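## Task

Plate R33 protrudes from slot 3 of plate hotel H1 (slots numbered 1 to 4 from the bottom). Slide it inward until it rests against the hotel's back stop, and it must stay there on its own, not only because the robot is holding it. Then release it and move the gripper away.

## Robot and tools

ROBOT. One arm (yam_ultra): waist, shoulder, elbow, wrist pitch, wrist yaw, wrist roll, plus a parallel two-finger gripper driven by a single command number. There is only one arm, so every motion argument is one row for that arm. A wrist camera rides on the gripper.

FRAMES. Results report the hand in the scene frame: origin on the table surface straight below the arm base, +z up, +y to the left when facing along +x. The base may sit slightly tilted. Reported position can drift from the real one, more so when the arm reaches far. In the gripper's own frame the fingers point along +z and open and close along y. end_effector_position is the point between the finger pads, roughly 1 cm short of the fingertips.

THE ROW. Every motion uses a row of 7 numbers, each within [-1, 1]: dx, dy, dz, rx, ry, rz, opening. The first six are an offset, not a pose: they are expressed in the gripper's own axes and counted from the gripper pose given in the latest result that showed it (before any result in the scene has shown it, and for second or later calls in the same reply, counted from where the arm is when the motion begins). Scale: 1.0 equals 0.6 m of translation or 180 degrees of rotation; rx, ry, rz form a single rotation vector. The seventh number, opening, is absolute: +1 is fully open (0.094 m), -1 is closed. Because offsets are counted from a measured pose, re-sending the same small offset against something rigid does not press further, but against something that yields it keeps advancing. All zeros is not a hold: it drives the hand back to the reference pose.

TOOLS.
execute_actions: argument actions is a list with zero or one entry; optional pictures (boolean) controls whether camera images come back (they do by default). Empty list: just report the state. An action entry has rows (1 to 15 rows) and steps (up to 15, default 15); each step is 1/30 s, one row per step, and the final row repeats if steps exceed rows. Every row is measured from the same reference pose, not from the previous row. A wait entry has only steps (up to 300), counted from the previous result, so your thinking time is included. A rejected call sends nothing.
move: target is one row as above; speed is the path's top speed in m/s, 0.002 to 0.5 (default 0.25), and rotation is capped at twice that value in rad/s. The hand follows a straight path lasting 0.5 to 10 s (longer paths stop early). It does not avoid obstacles, may lag, stray or overshoot the speed, especially with the arm nearly straight. The opening is sent at the start. The result adds a move line: done (settled near target), off_target, moving, held, fault; limits=paced means the sent pose was clipped, limits=held means some steps were blocked (afterwards the arm may move fast); the distance to target is also given.
wait: seconds from 0 to 10; nothing new is sent.
zoom_image: camera is cam_high, cam_low or cam_wrist (all 896x504); region is [x0, y0, x1, y1] in pixels from the top-left, at most 504 by 504.
read_manual: section "licences" only; returns licence text, no motion.
finished_scene: scene is the number of the current scene; ends it irreversibly, reports whether the goal was met and starts the next task.

CONTROL BEHAVIOUR. Each step the commanded pose is clipped to within 70 mm and 16 degrees of the measured pose, then solved by damped inverse kinematics with position taking priority over orientation. After an action ends, the arm only continues to the last clipped pose, so check the result and send the remainder. Motions tend to finish a centimetre or more low; to hold height, send a correcting offset first and raise it further if it still sags. The simulation keeps running while you think and write.

RESULT LINES. State: end_effector_position (m) and end_effector_quat_wxyz. Joint positions / velocities: the six arm joints in base-to-gripper order (rad, rad/s) then finger pad gap (m, m/s). Ranges: waist -2.618 to 3.054, shoulder 0.000 to 3.142, elbow 0.000 to 3.142, wrist pitch -1.571 to 1.571, wrist yaw -1.571 to 1.571, wrist roll -2.094 to 2.094. grip_measured is the measured opening on the command scale (may be off by about 1 mm). "pose unreachable" means the clearance check (which treats any mount under the base as arm) altered or blocked the command; HELD marks steps where that happened. "Hand target" is where the controller is currently steering. FAULT lines report stops; MOTOR HOT warns from 75 °C, at 90 °C the arm halts 10 s, at 100 °C it goes limp and falls.

GRIPPING. To hold something, command an opening below grip_measured (about 0.03 below is firm). Pad force tops out around 50 to 62 N; thin parts get less.

THE TASK. Hotel H1 has four slots, slot 1 lowest. Push the named plate straight in until it meets the back stop, then open and retreat so it stays put unaided. Approach slowly: faster contact hits harder, and aiming far beyond the contact point presses harder. Avoid slams, drops, very hard pushes, and anything falling or being knocked off the table, which ends the scene. Occasional disturbances may tug a held part or nudge loose items.

Each tool is called after "Request:" as name(argument=value, ...) on one line, values as JSON.

## Session

Request:
execute_actions(actions=[])

Scene clock: 0.00 s of 7200.00 s.
end_effector_position=(+0.1575, +0.0813, +0.1414) grip_measured=+1.000 end_effector_quat_wxyz=(+0.585, +0.787, +0.014, +0.196)
Joint positions: [ 0.939  1.374  0.677 -1.121  0.569 -1.949  0.094]
Joint velocities: [-0.017 -0.012 -0.007 -0.037  0.022 -0.022  0.   ]
Hand target: +0.158, +0.080, +0.144; +0.590, +0.784, +0.017, +0.194

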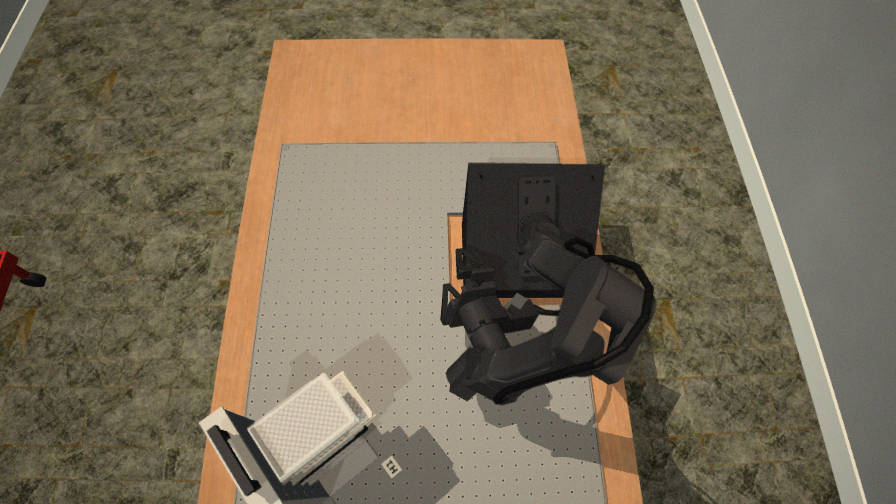

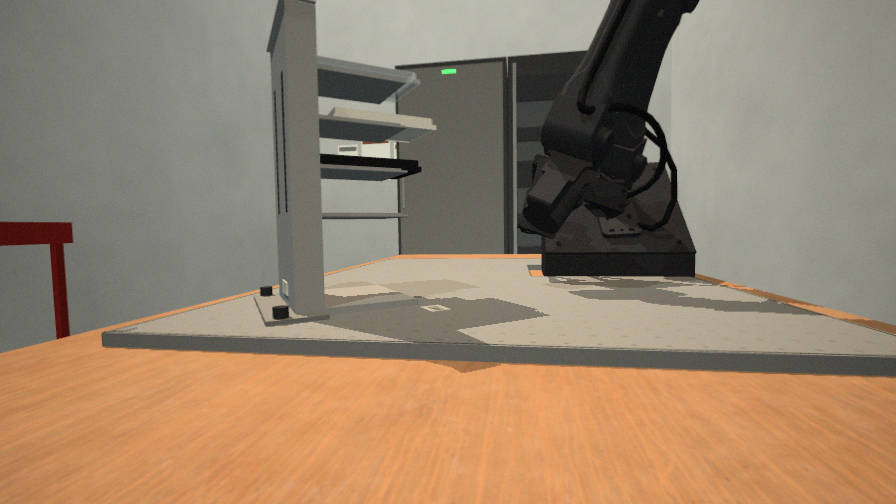

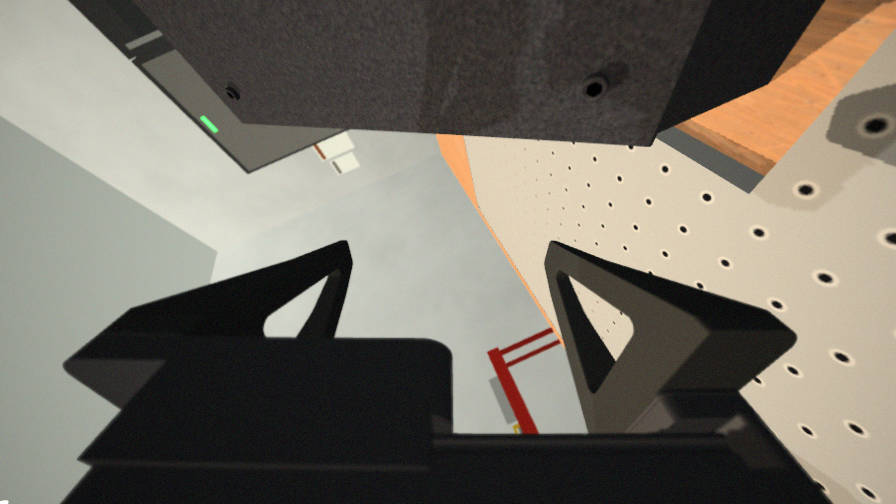

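Request:
move(target=[0.19,0.09,0.02,-0.03,0.155,-0.034,-1])

Scene clock: 5.97 s of 7200.00 s.
end_effector_position=(+0.2479, +0.0799, +0.2161) grip_measured=-0.996 end_effector_quat_wxyz=(+0.679, +0.618, +0.076, +0.389)
Joint positions: [ 0.714  1.476  0.662 -0.905  1.162 -2.086  0.   ]
Joint velocities: [-0.022 -0.007  0.007 -0.007 -0.037  0.051 -0.   ]
Hand target: +0.253, +0.082, +0.221; +0.686, +0.609, +0.076, +0.391
Off the commanded pose: 0.010 m, 17 deg; orientation clipped at the last step of the last action.
joint sent to its limit — the command would take joint 6 (wrist roll) past its lower limit, so that joint was sent only as far as its limit.
After step 90, 1.20 s passed at rest.
move: off_target; limits=paced

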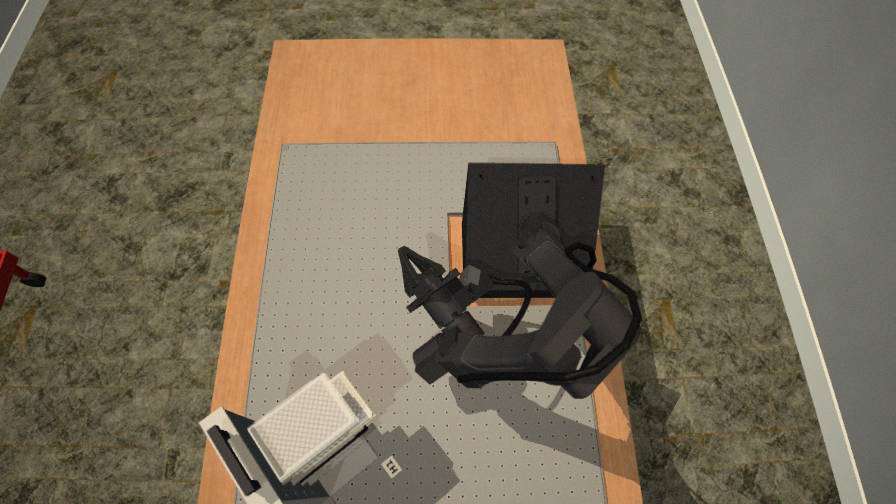

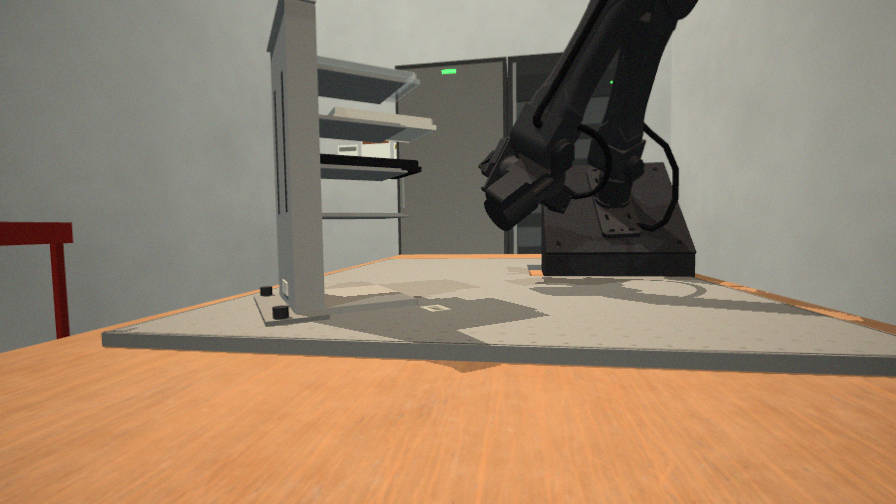

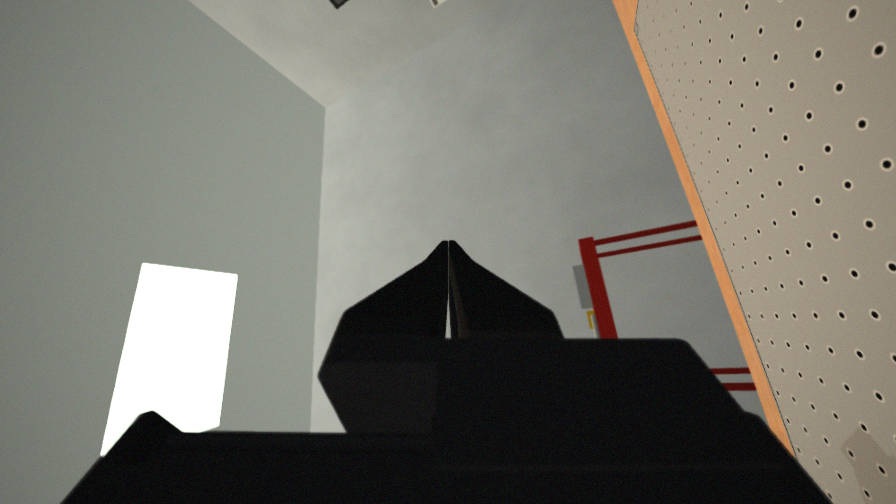

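Request:
move(target=[0.145,-0.015,-0.18,-0.245,0.484,-0.432,-1], speed=0.2)

Scene clock: 14.73 s of 7200.00 s.
end_effector_position=(+0.2483, +0.2127, +0.2154) grip_measured=-0.997 end_effector_quat_wxyz=(+0.749, +0.386, +0.448, +0.298)
Joint positions: [ 1.08   1.63   0.832 -1.562  1.57  -2.087  0.   ]
Joint velocities: [-0.002 -0.022  0.012 -0.022  0.037  0.022 -0.   ]
Hand target: +0.249, +0.220, +0.218; +0.746, +0.384, +0.451, +0.303
Off the commanded pose: 0.006 m, 75 deg; orientation clipped at the last step of the last action.
joint sent to its limit — the command would take joint 4 (wrist pitch) past its lower limit, joint 5 (wrist yaw) past its upper limit and joint 6 (wrist roll) past its lower limit, so those joints were sent only as far as their limits.
After step 90, 0.03 s passed at rest.
move: off_target; limits=paced

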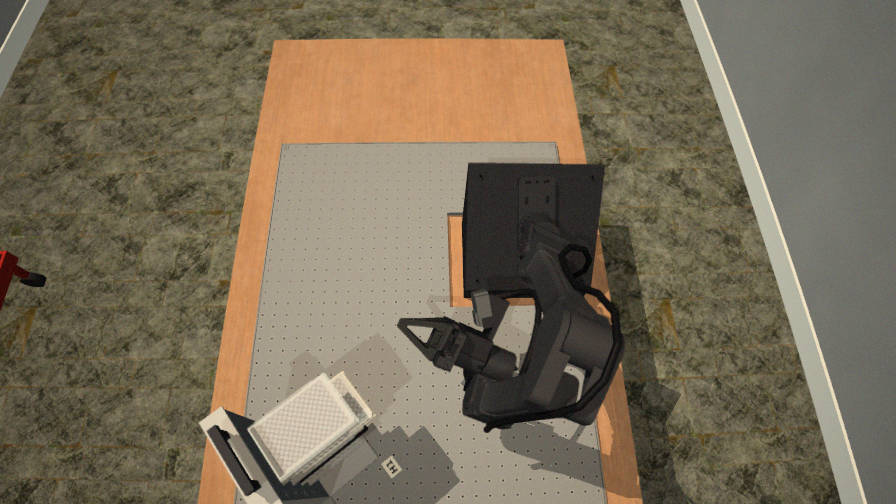

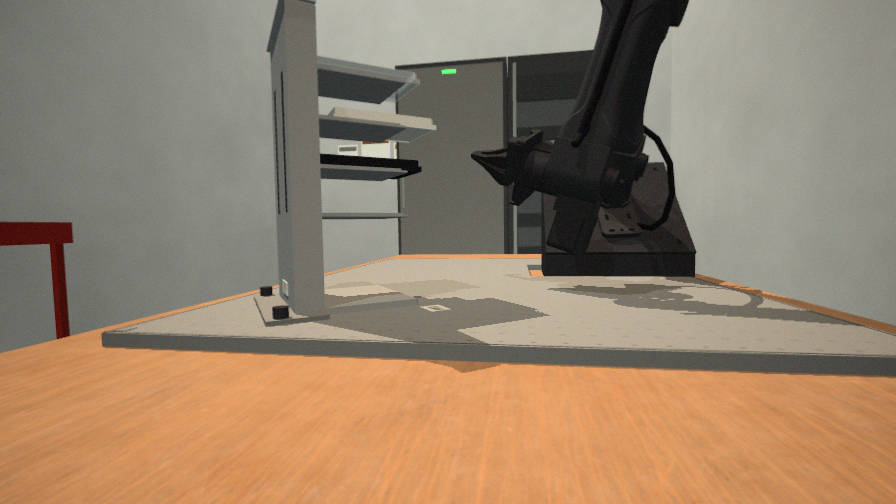

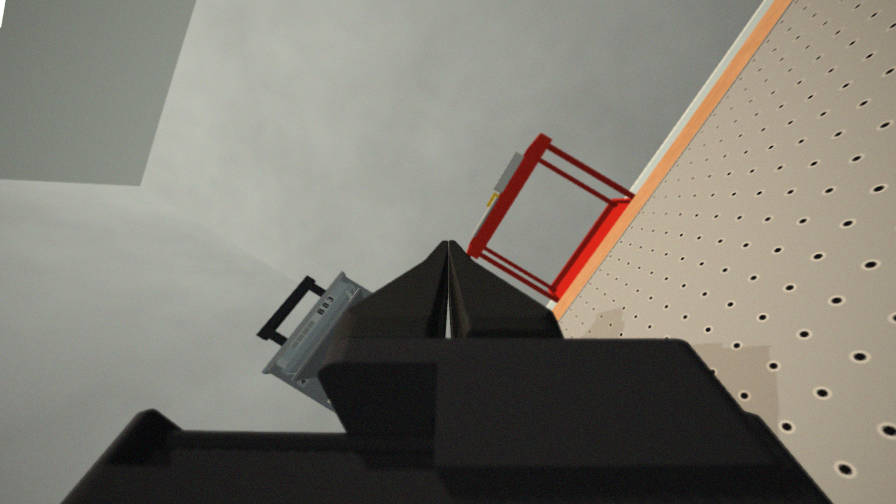

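Request:
move(target=[0.1,-0.1,0.05,0.55,0.28,0,-1], speed=0.2)

Scene clock: 24.43 s of 7200.00 s.
end_effector_position=(+0.2982, +0.2238, +0.1778) grip_measured=-0.997 end_effector_quat_wxyz=(+0.782, +0.388, +0.404, +0.273)
Joint positions: [ 0.965  1.932  1.128 -1.577  1.564 -2.088  0.   ]
Joint velocities: [-0.007 -0.007  0.002 -0.007 -0.125 -0.022 -0.001]
Hand target: +0.303, +0.221, +0.150; +0.780, +0.388, +0.411, +0.270
Off the commanded pose: 0.032 m, 116 deg; orientation clipped at the last step of the last action.
joint sent to its limit — the command would take joint 6 (wrist roll) past its lower limit, so that joint was sent only as far as its limit.
After step 90, 1.53 s passed at rest.
move: off_target; limits=paced

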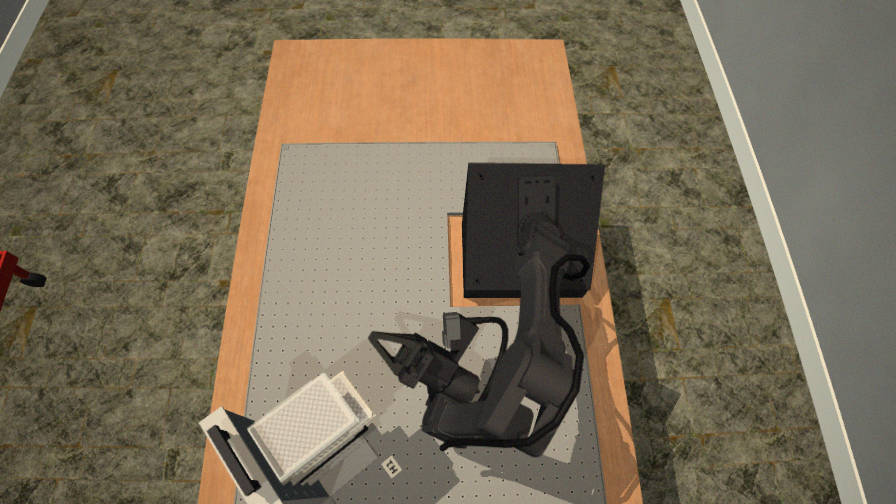

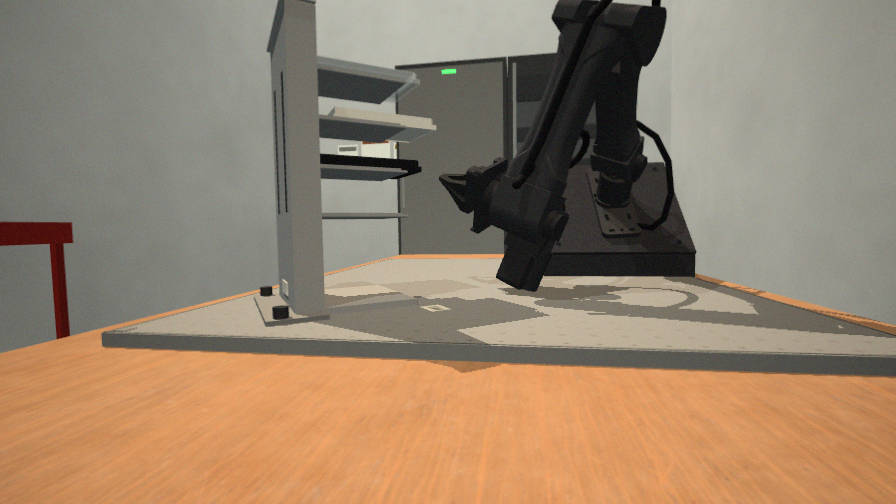

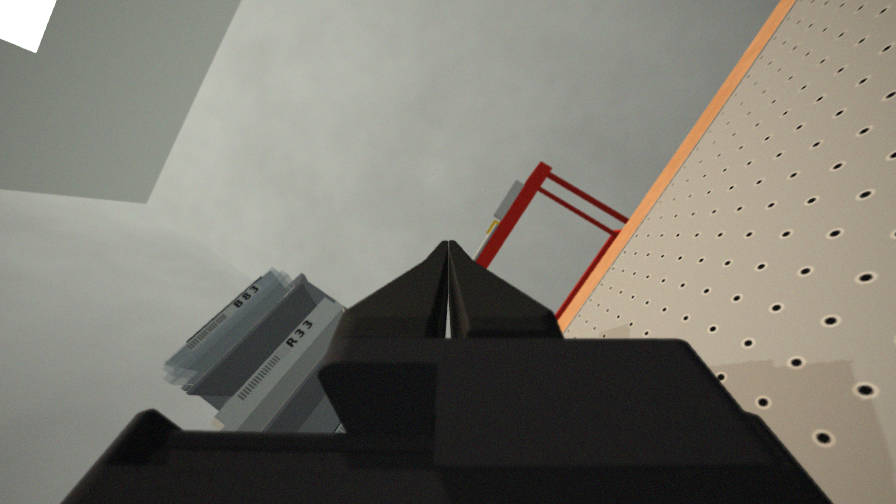

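Request:
move(target=[0,0,-0.08,0.2,-0.35,0,-1], speed=0.2)

Scene clock: 31.77 s of 7200.00 s.
end_effector_position=(+0.2523, +0.2351, +0.1522) grip_measured=-0.997 end_effector_quat_wxyz=(+0.607, +0.770, +0.061, +0.186)
Joint positions: [ 0.895  1.792  1.562 -1.575  0.637 -2.088  0.   ]
Joint velocities: [-0.017 -0.002  0.002 -0.022 -0.081  0.007 -0.001]
Hand target: +0.257, +0.240, +0.160; +0.597, +0.776, +0.054, +0.195
Off the commanded pose: 0.012 m, 37 deg; orientation clipped at the last step of the last action.
joint sent to its limit — the command would take joint 4 (wrist pitch) past its lower limit and joint 6 (wrist roll) past its lower limit, so those joints were sent only as far as their limits.
After step 90, 0.07 s passed at rest.
move: off_target; limits=paced

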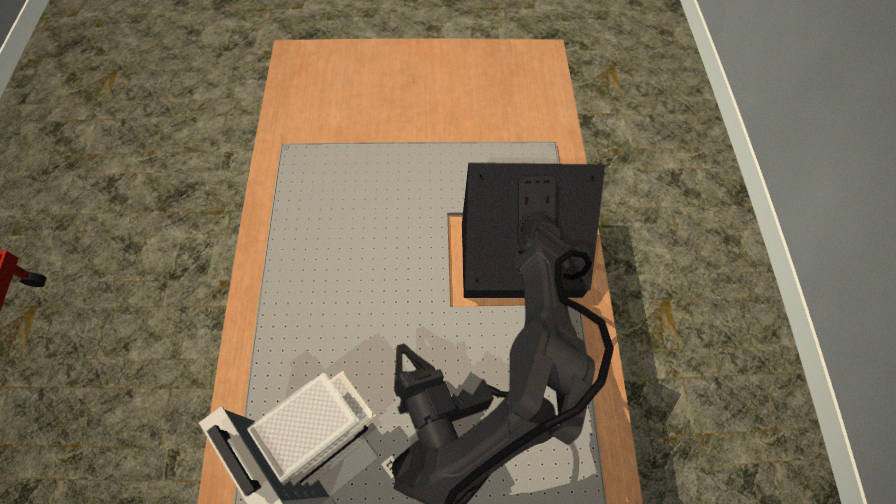

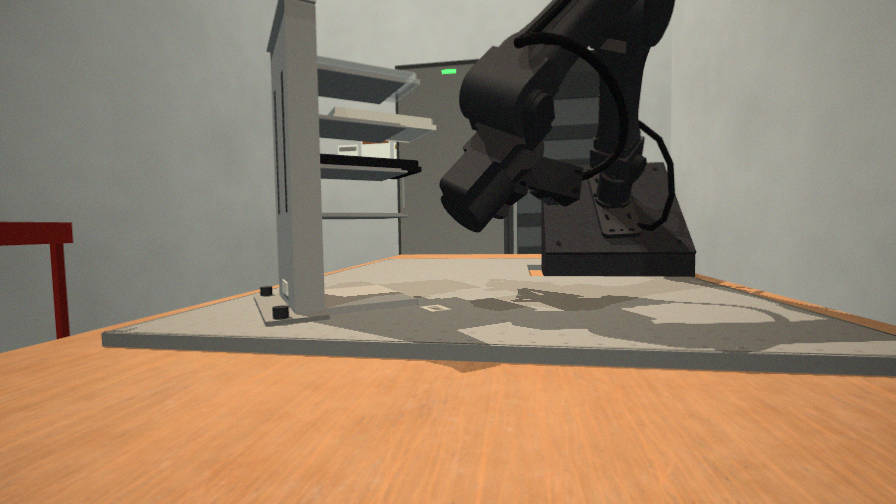

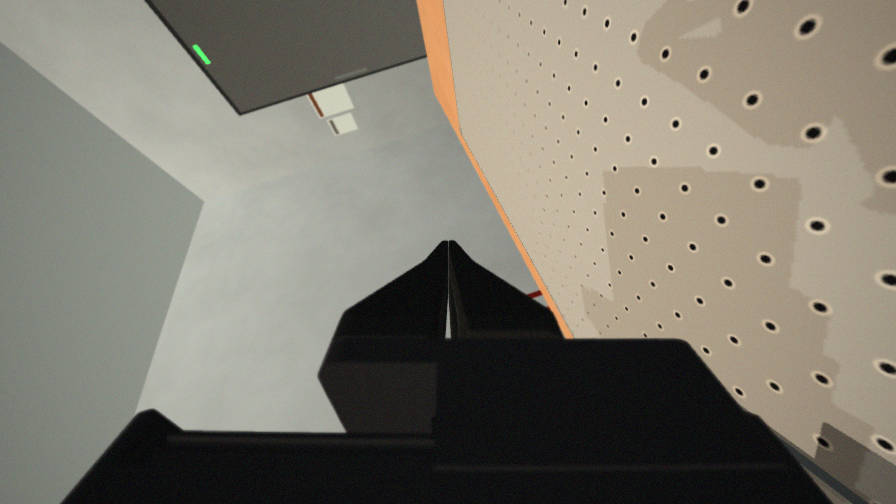

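Request:
move(target=[-0.04,0.04,-0.115,0.33,-0.015,0.29,-1], speed=0.2)

Scene clock: 36.97 s of 7200.00 s.
end_effector_position=(+0.2046, +0.2811, +0.1791) grip_measured=-0.997 end_effector_quat_wxyz=(+0.031, +0.912, -0.200, +0.357)
Joint positions: [ 0.839  0.843  0.888 -0.788  0.254 -1.649  0.   ]
Joint velocities: [ 0.002 -0.022 -0.027  0.022  0.037 -0.007  0.001]
Hand target: +0.203, +0.281, +0.180; +0.023, +0.912, -0.202, +0.356
Off the commanded pose: 0.006 m, 1 deg.
move: done

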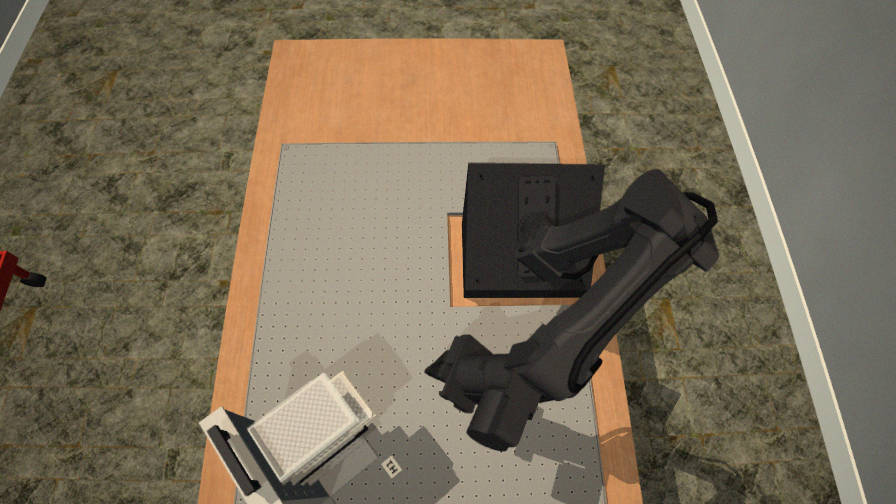

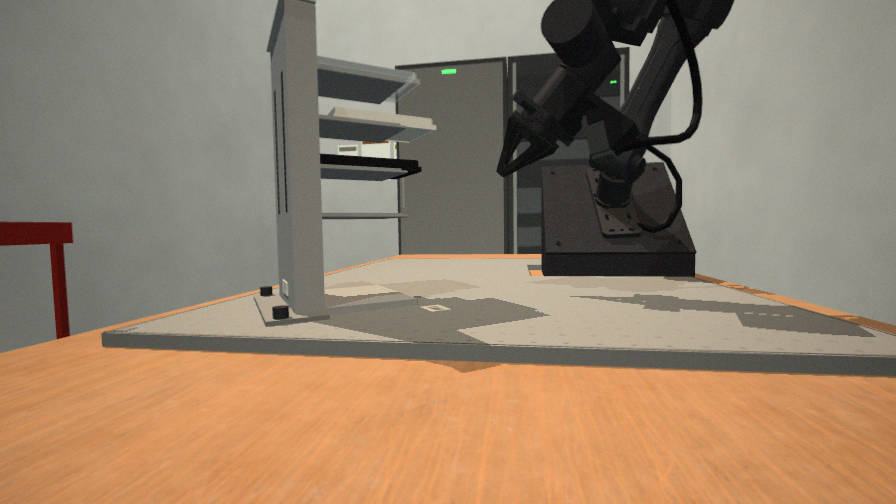

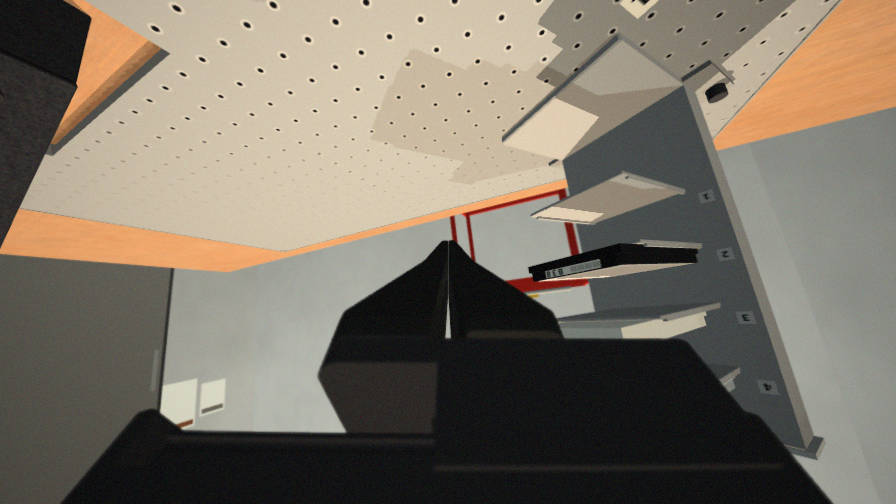

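Request:
move(target=[0.077,0,-0.042,0,-0.246,0.70,-1])

Scene clock: 43.67 s of 7200.00 s.
end_effector_position=(+0.2200, +0.2715, +0.2250) grip_measured=-0.997 end_effector_quat_wxyz=(+0.349, -0.286, +0.884, +0.123)
Joint positions: [-0.108  0.619  0.534 -0.305 -1.003  0.302  0.   ]
Joint velocities: [-0.017 -0.007  0.012 -0.022  0.007  0.081  0.001]
Hand target: +0.221, +0.270, +0.228; +0.360, -0.285, +0.880, +0.120
Off the commanded pose: 0.004 m, 2 deg.
move: done

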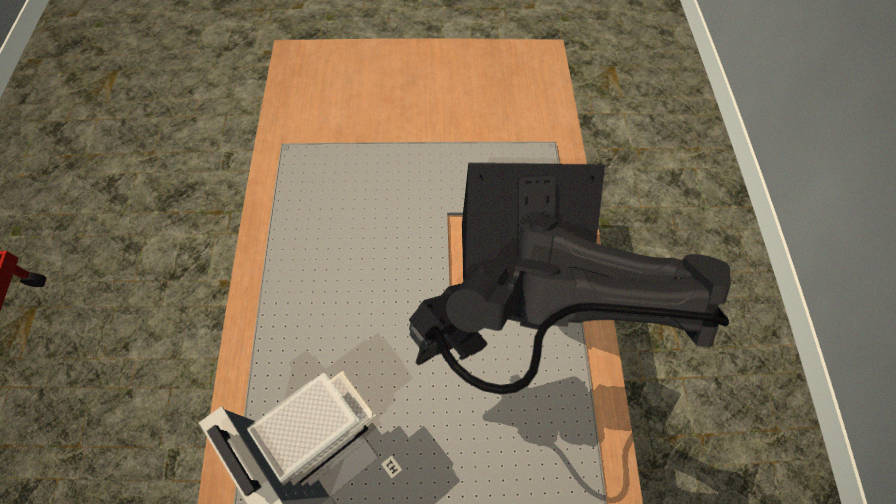

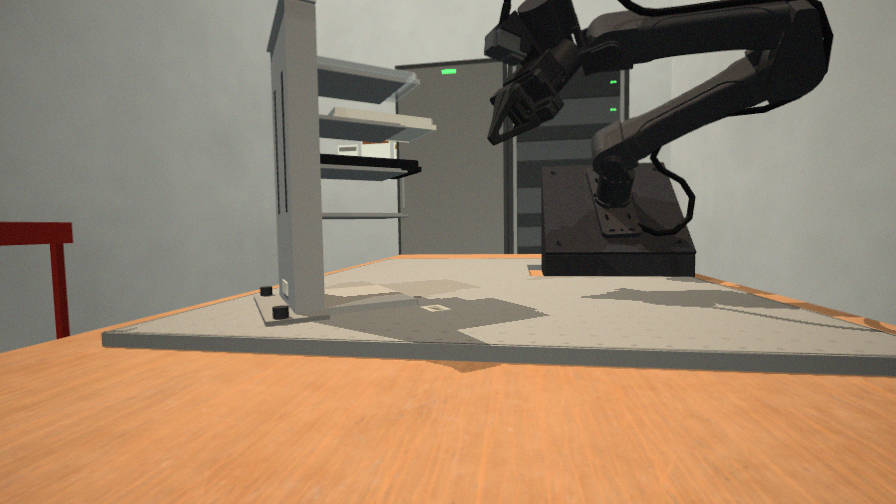

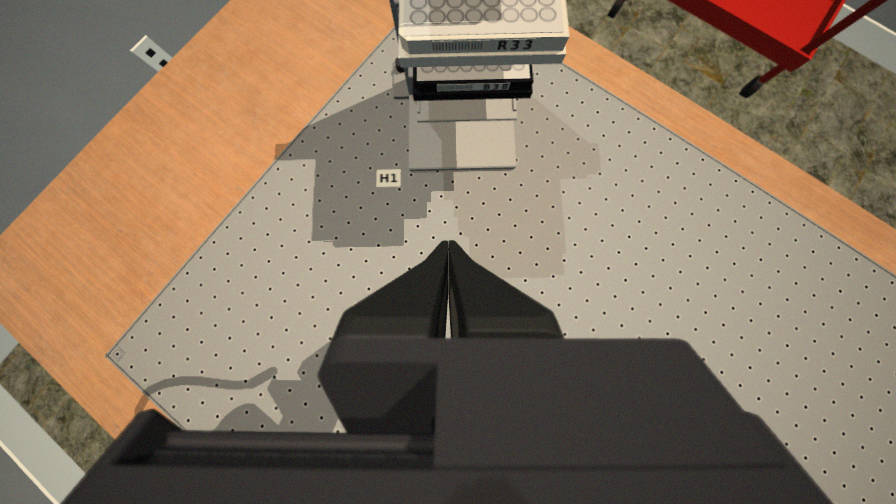

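Request:
move(target=[-0.09,-0.02,0.075,0,0,0,-1], speed=0.1)

Scene clock: 46.37 s of 7200.00 s.
end_effector_position=(+0.2771, +0.2967, +0.2221) grip_measured=-0.997 end_effector_quat_wxyz=(+0.338, -0.280, +0.890, +0.124)
Joint positions: [ 0.017  0.925  0.682 -0.119 -0.897  0.368  0.   ]
Joint velocities: [ 0.022  0.027  0.002  0.051 -0.007  0.007 -0.001]
Hand target: +0.282, +0.304, +0.230; +0.349, -0.286, +0.884, +0.121
Off the commanded pose: 0.012 m, 2 deg.
move: off_target

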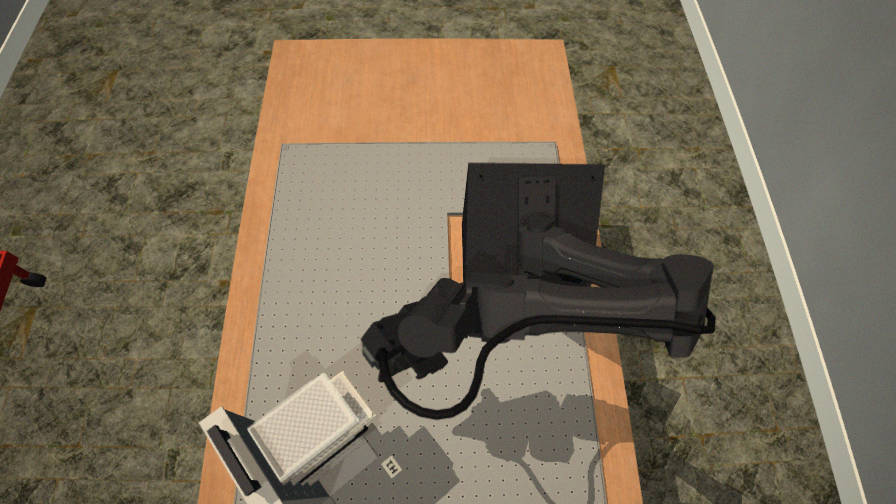

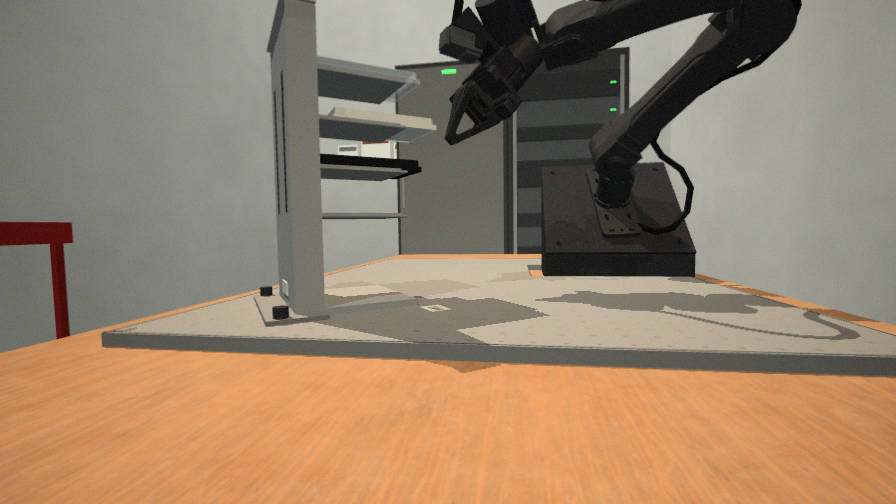

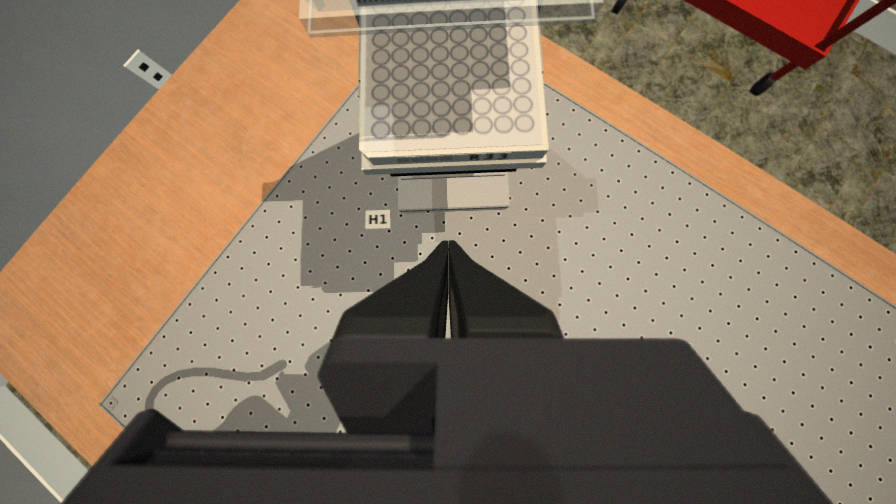

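Request:
move(target=[-0.04,0,-0.015,0,-0.11,0,-1], speed=0.1)

Scene clock: 50.17 s of 7200.00 s.
end_effector_position=(+0.2891, +0.3021, +0.2415) grip_measured=-0.997 end_effector_quat_wxyz=(+0.476, -0.254, +0.825, +0.169)
Joint positions: [ 0.073  0.839  0.428  0.458 -0.678  0.674  0.   ]
Joint velocities: [-0.002  0.002  0.022  0.037  0.051 -0.037 -0.001]
Hand target: +0.288, +0.303, +0.245; +0.486, -0.254, +0.819, +0.169
Off the commanded pose: 0.004 m, 1 deg.
move: done

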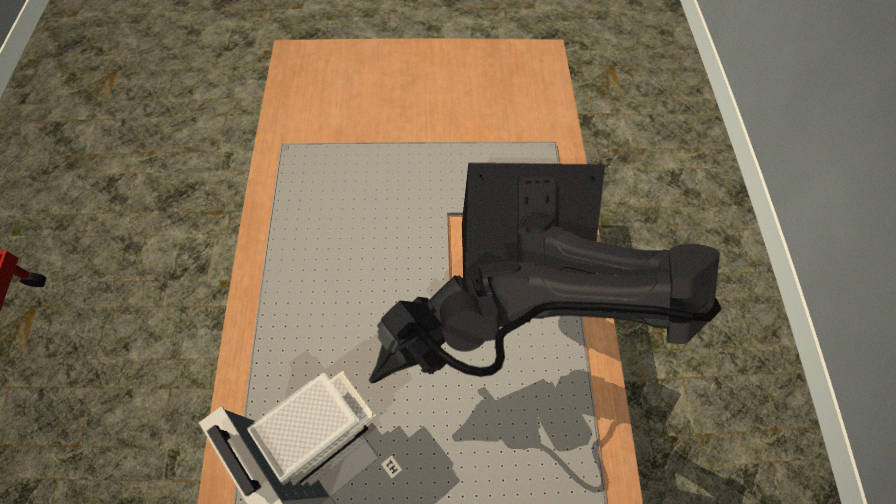

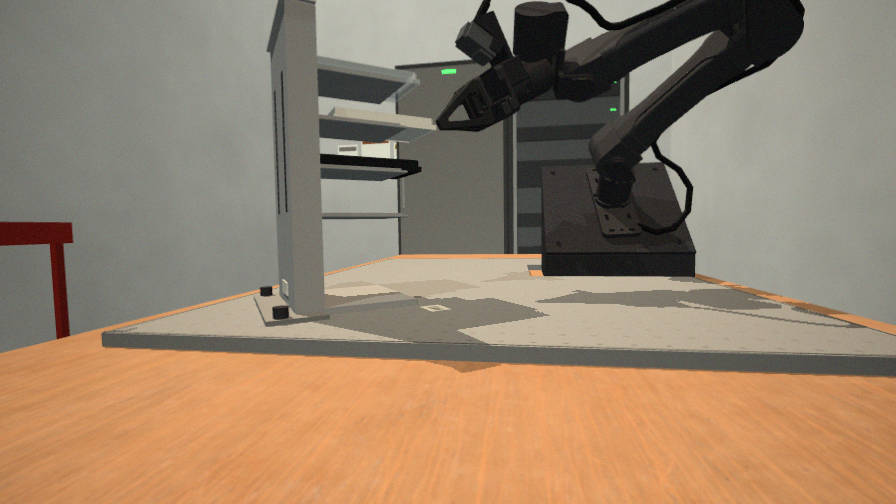

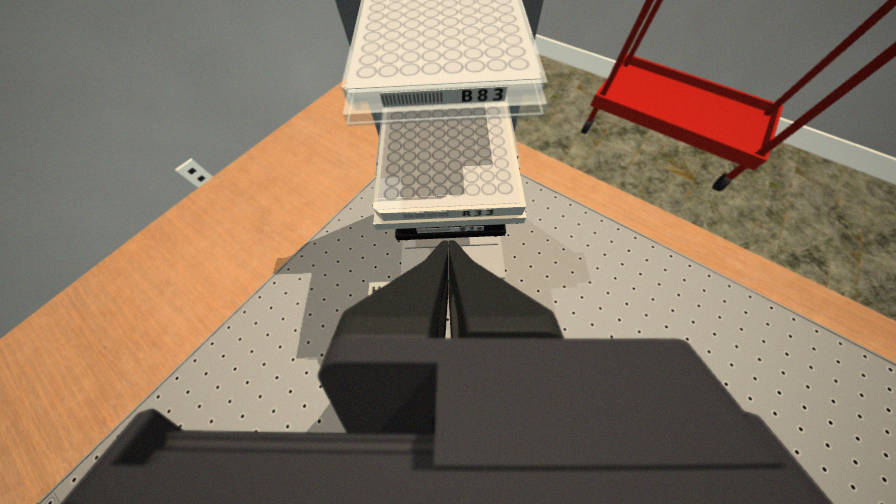

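Request:
move(target=[-0.03,0,0.05,0,0,0,-1], speed=0.03)

Scene clock: 52.03 s of 7200.00 s.
end_effector_position=(+0.3119, +0.3152, +0.2337) grip_measured=-0.997 end_effector_quat_wxyz=(+0.462, -0.247, +0.835, +0.170)
Joint positions: [ 0.124  0.977  0.519  0.472 -0.645  0.675  0.   ]
Joint velocities: [-0.007 -0.002 -0.012  0.007  0.022  0.037 -0.   ]
Hand target: +0.317, +0.323, +0.243; +0.476, -0.254, +0.825, +0.169
Off the commanded pose: 0.013 m, 2 deg.
move: off_target

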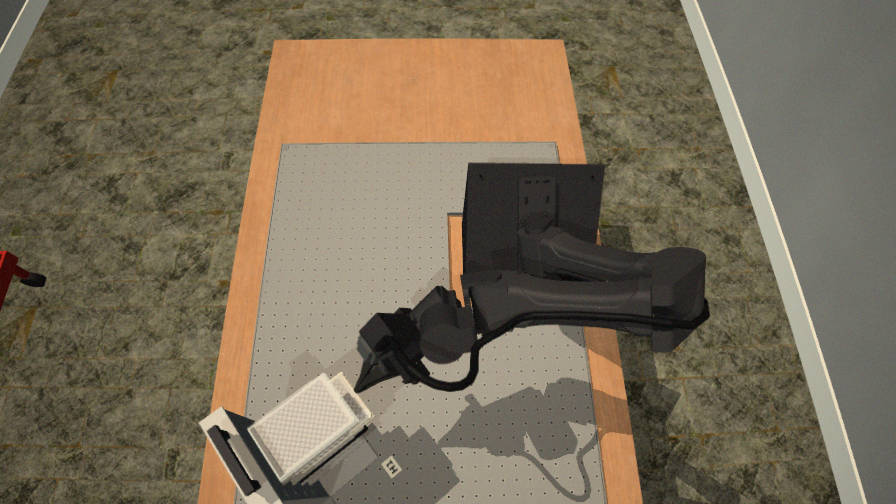

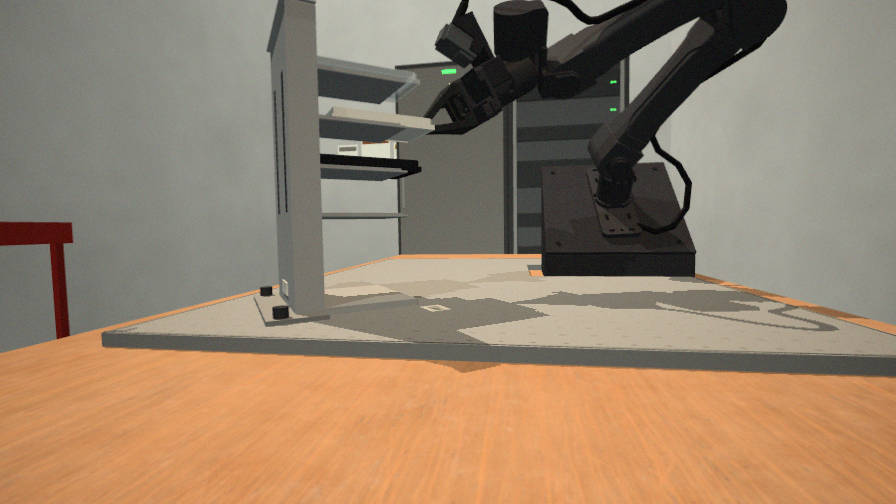

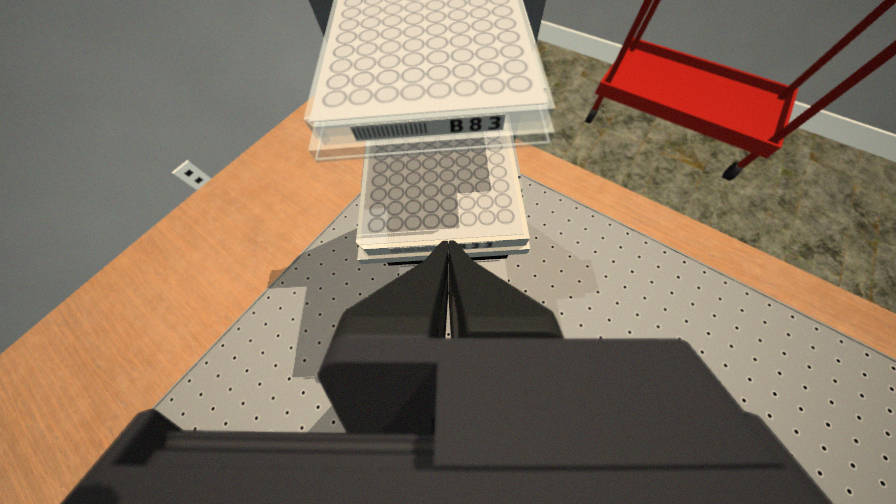

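Request:
move(target=[-0.052,0,0.04,0,0,0,-1], speed=0.02)

Scene clock: 54.93 s of 7200.00 s.
end_effector_position=(+0.3316, +0.3301, +0.2385) grip_measured=-0.997 end_effector_quat_wxyz=(+0.446, -0.245, +0.843, +0.173)
Joint positions: [ 0.124  1.074  0.64   0.425 -0.671  0.675  0.   ]
Joint velocities: [ 0.007 -0.007  0.017 -0.007  0.007 -0.051  0.   ]
Hand target: +0.341, +0.335, +0.248; +0.462, -0.247, +0.835, +0.170
Off the commanded pose: 0.015 m, 2 deg.
move: off_target

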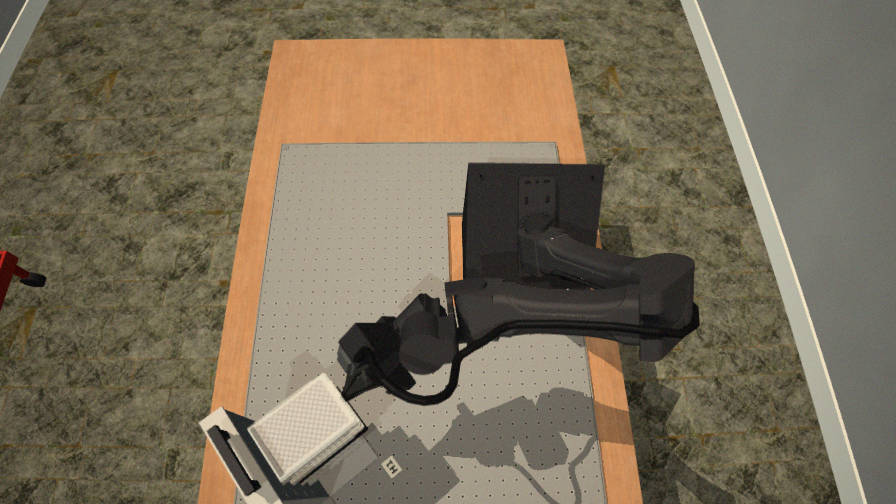

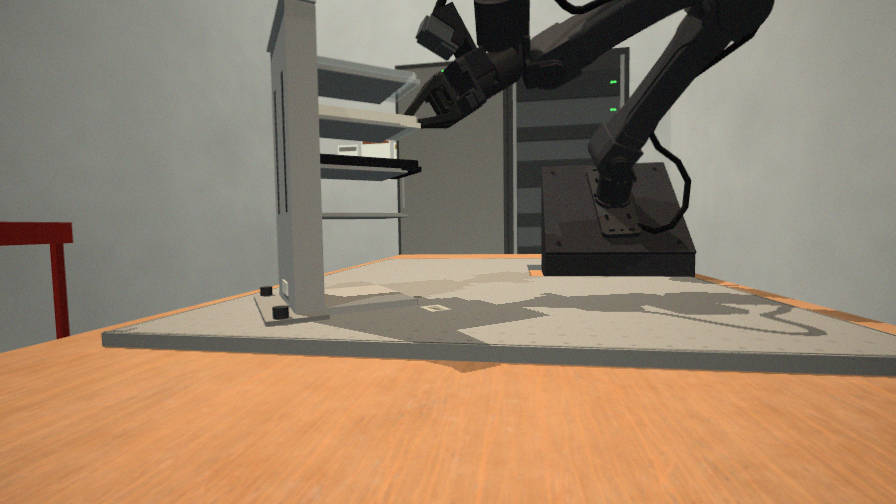

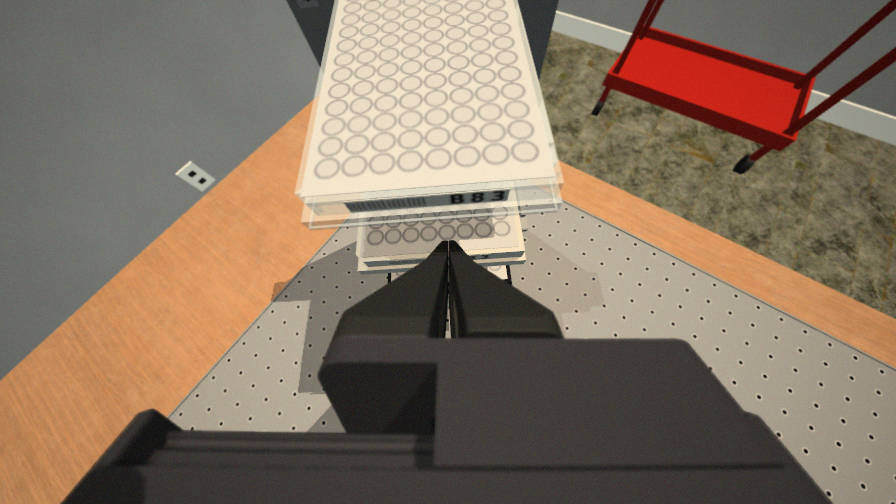

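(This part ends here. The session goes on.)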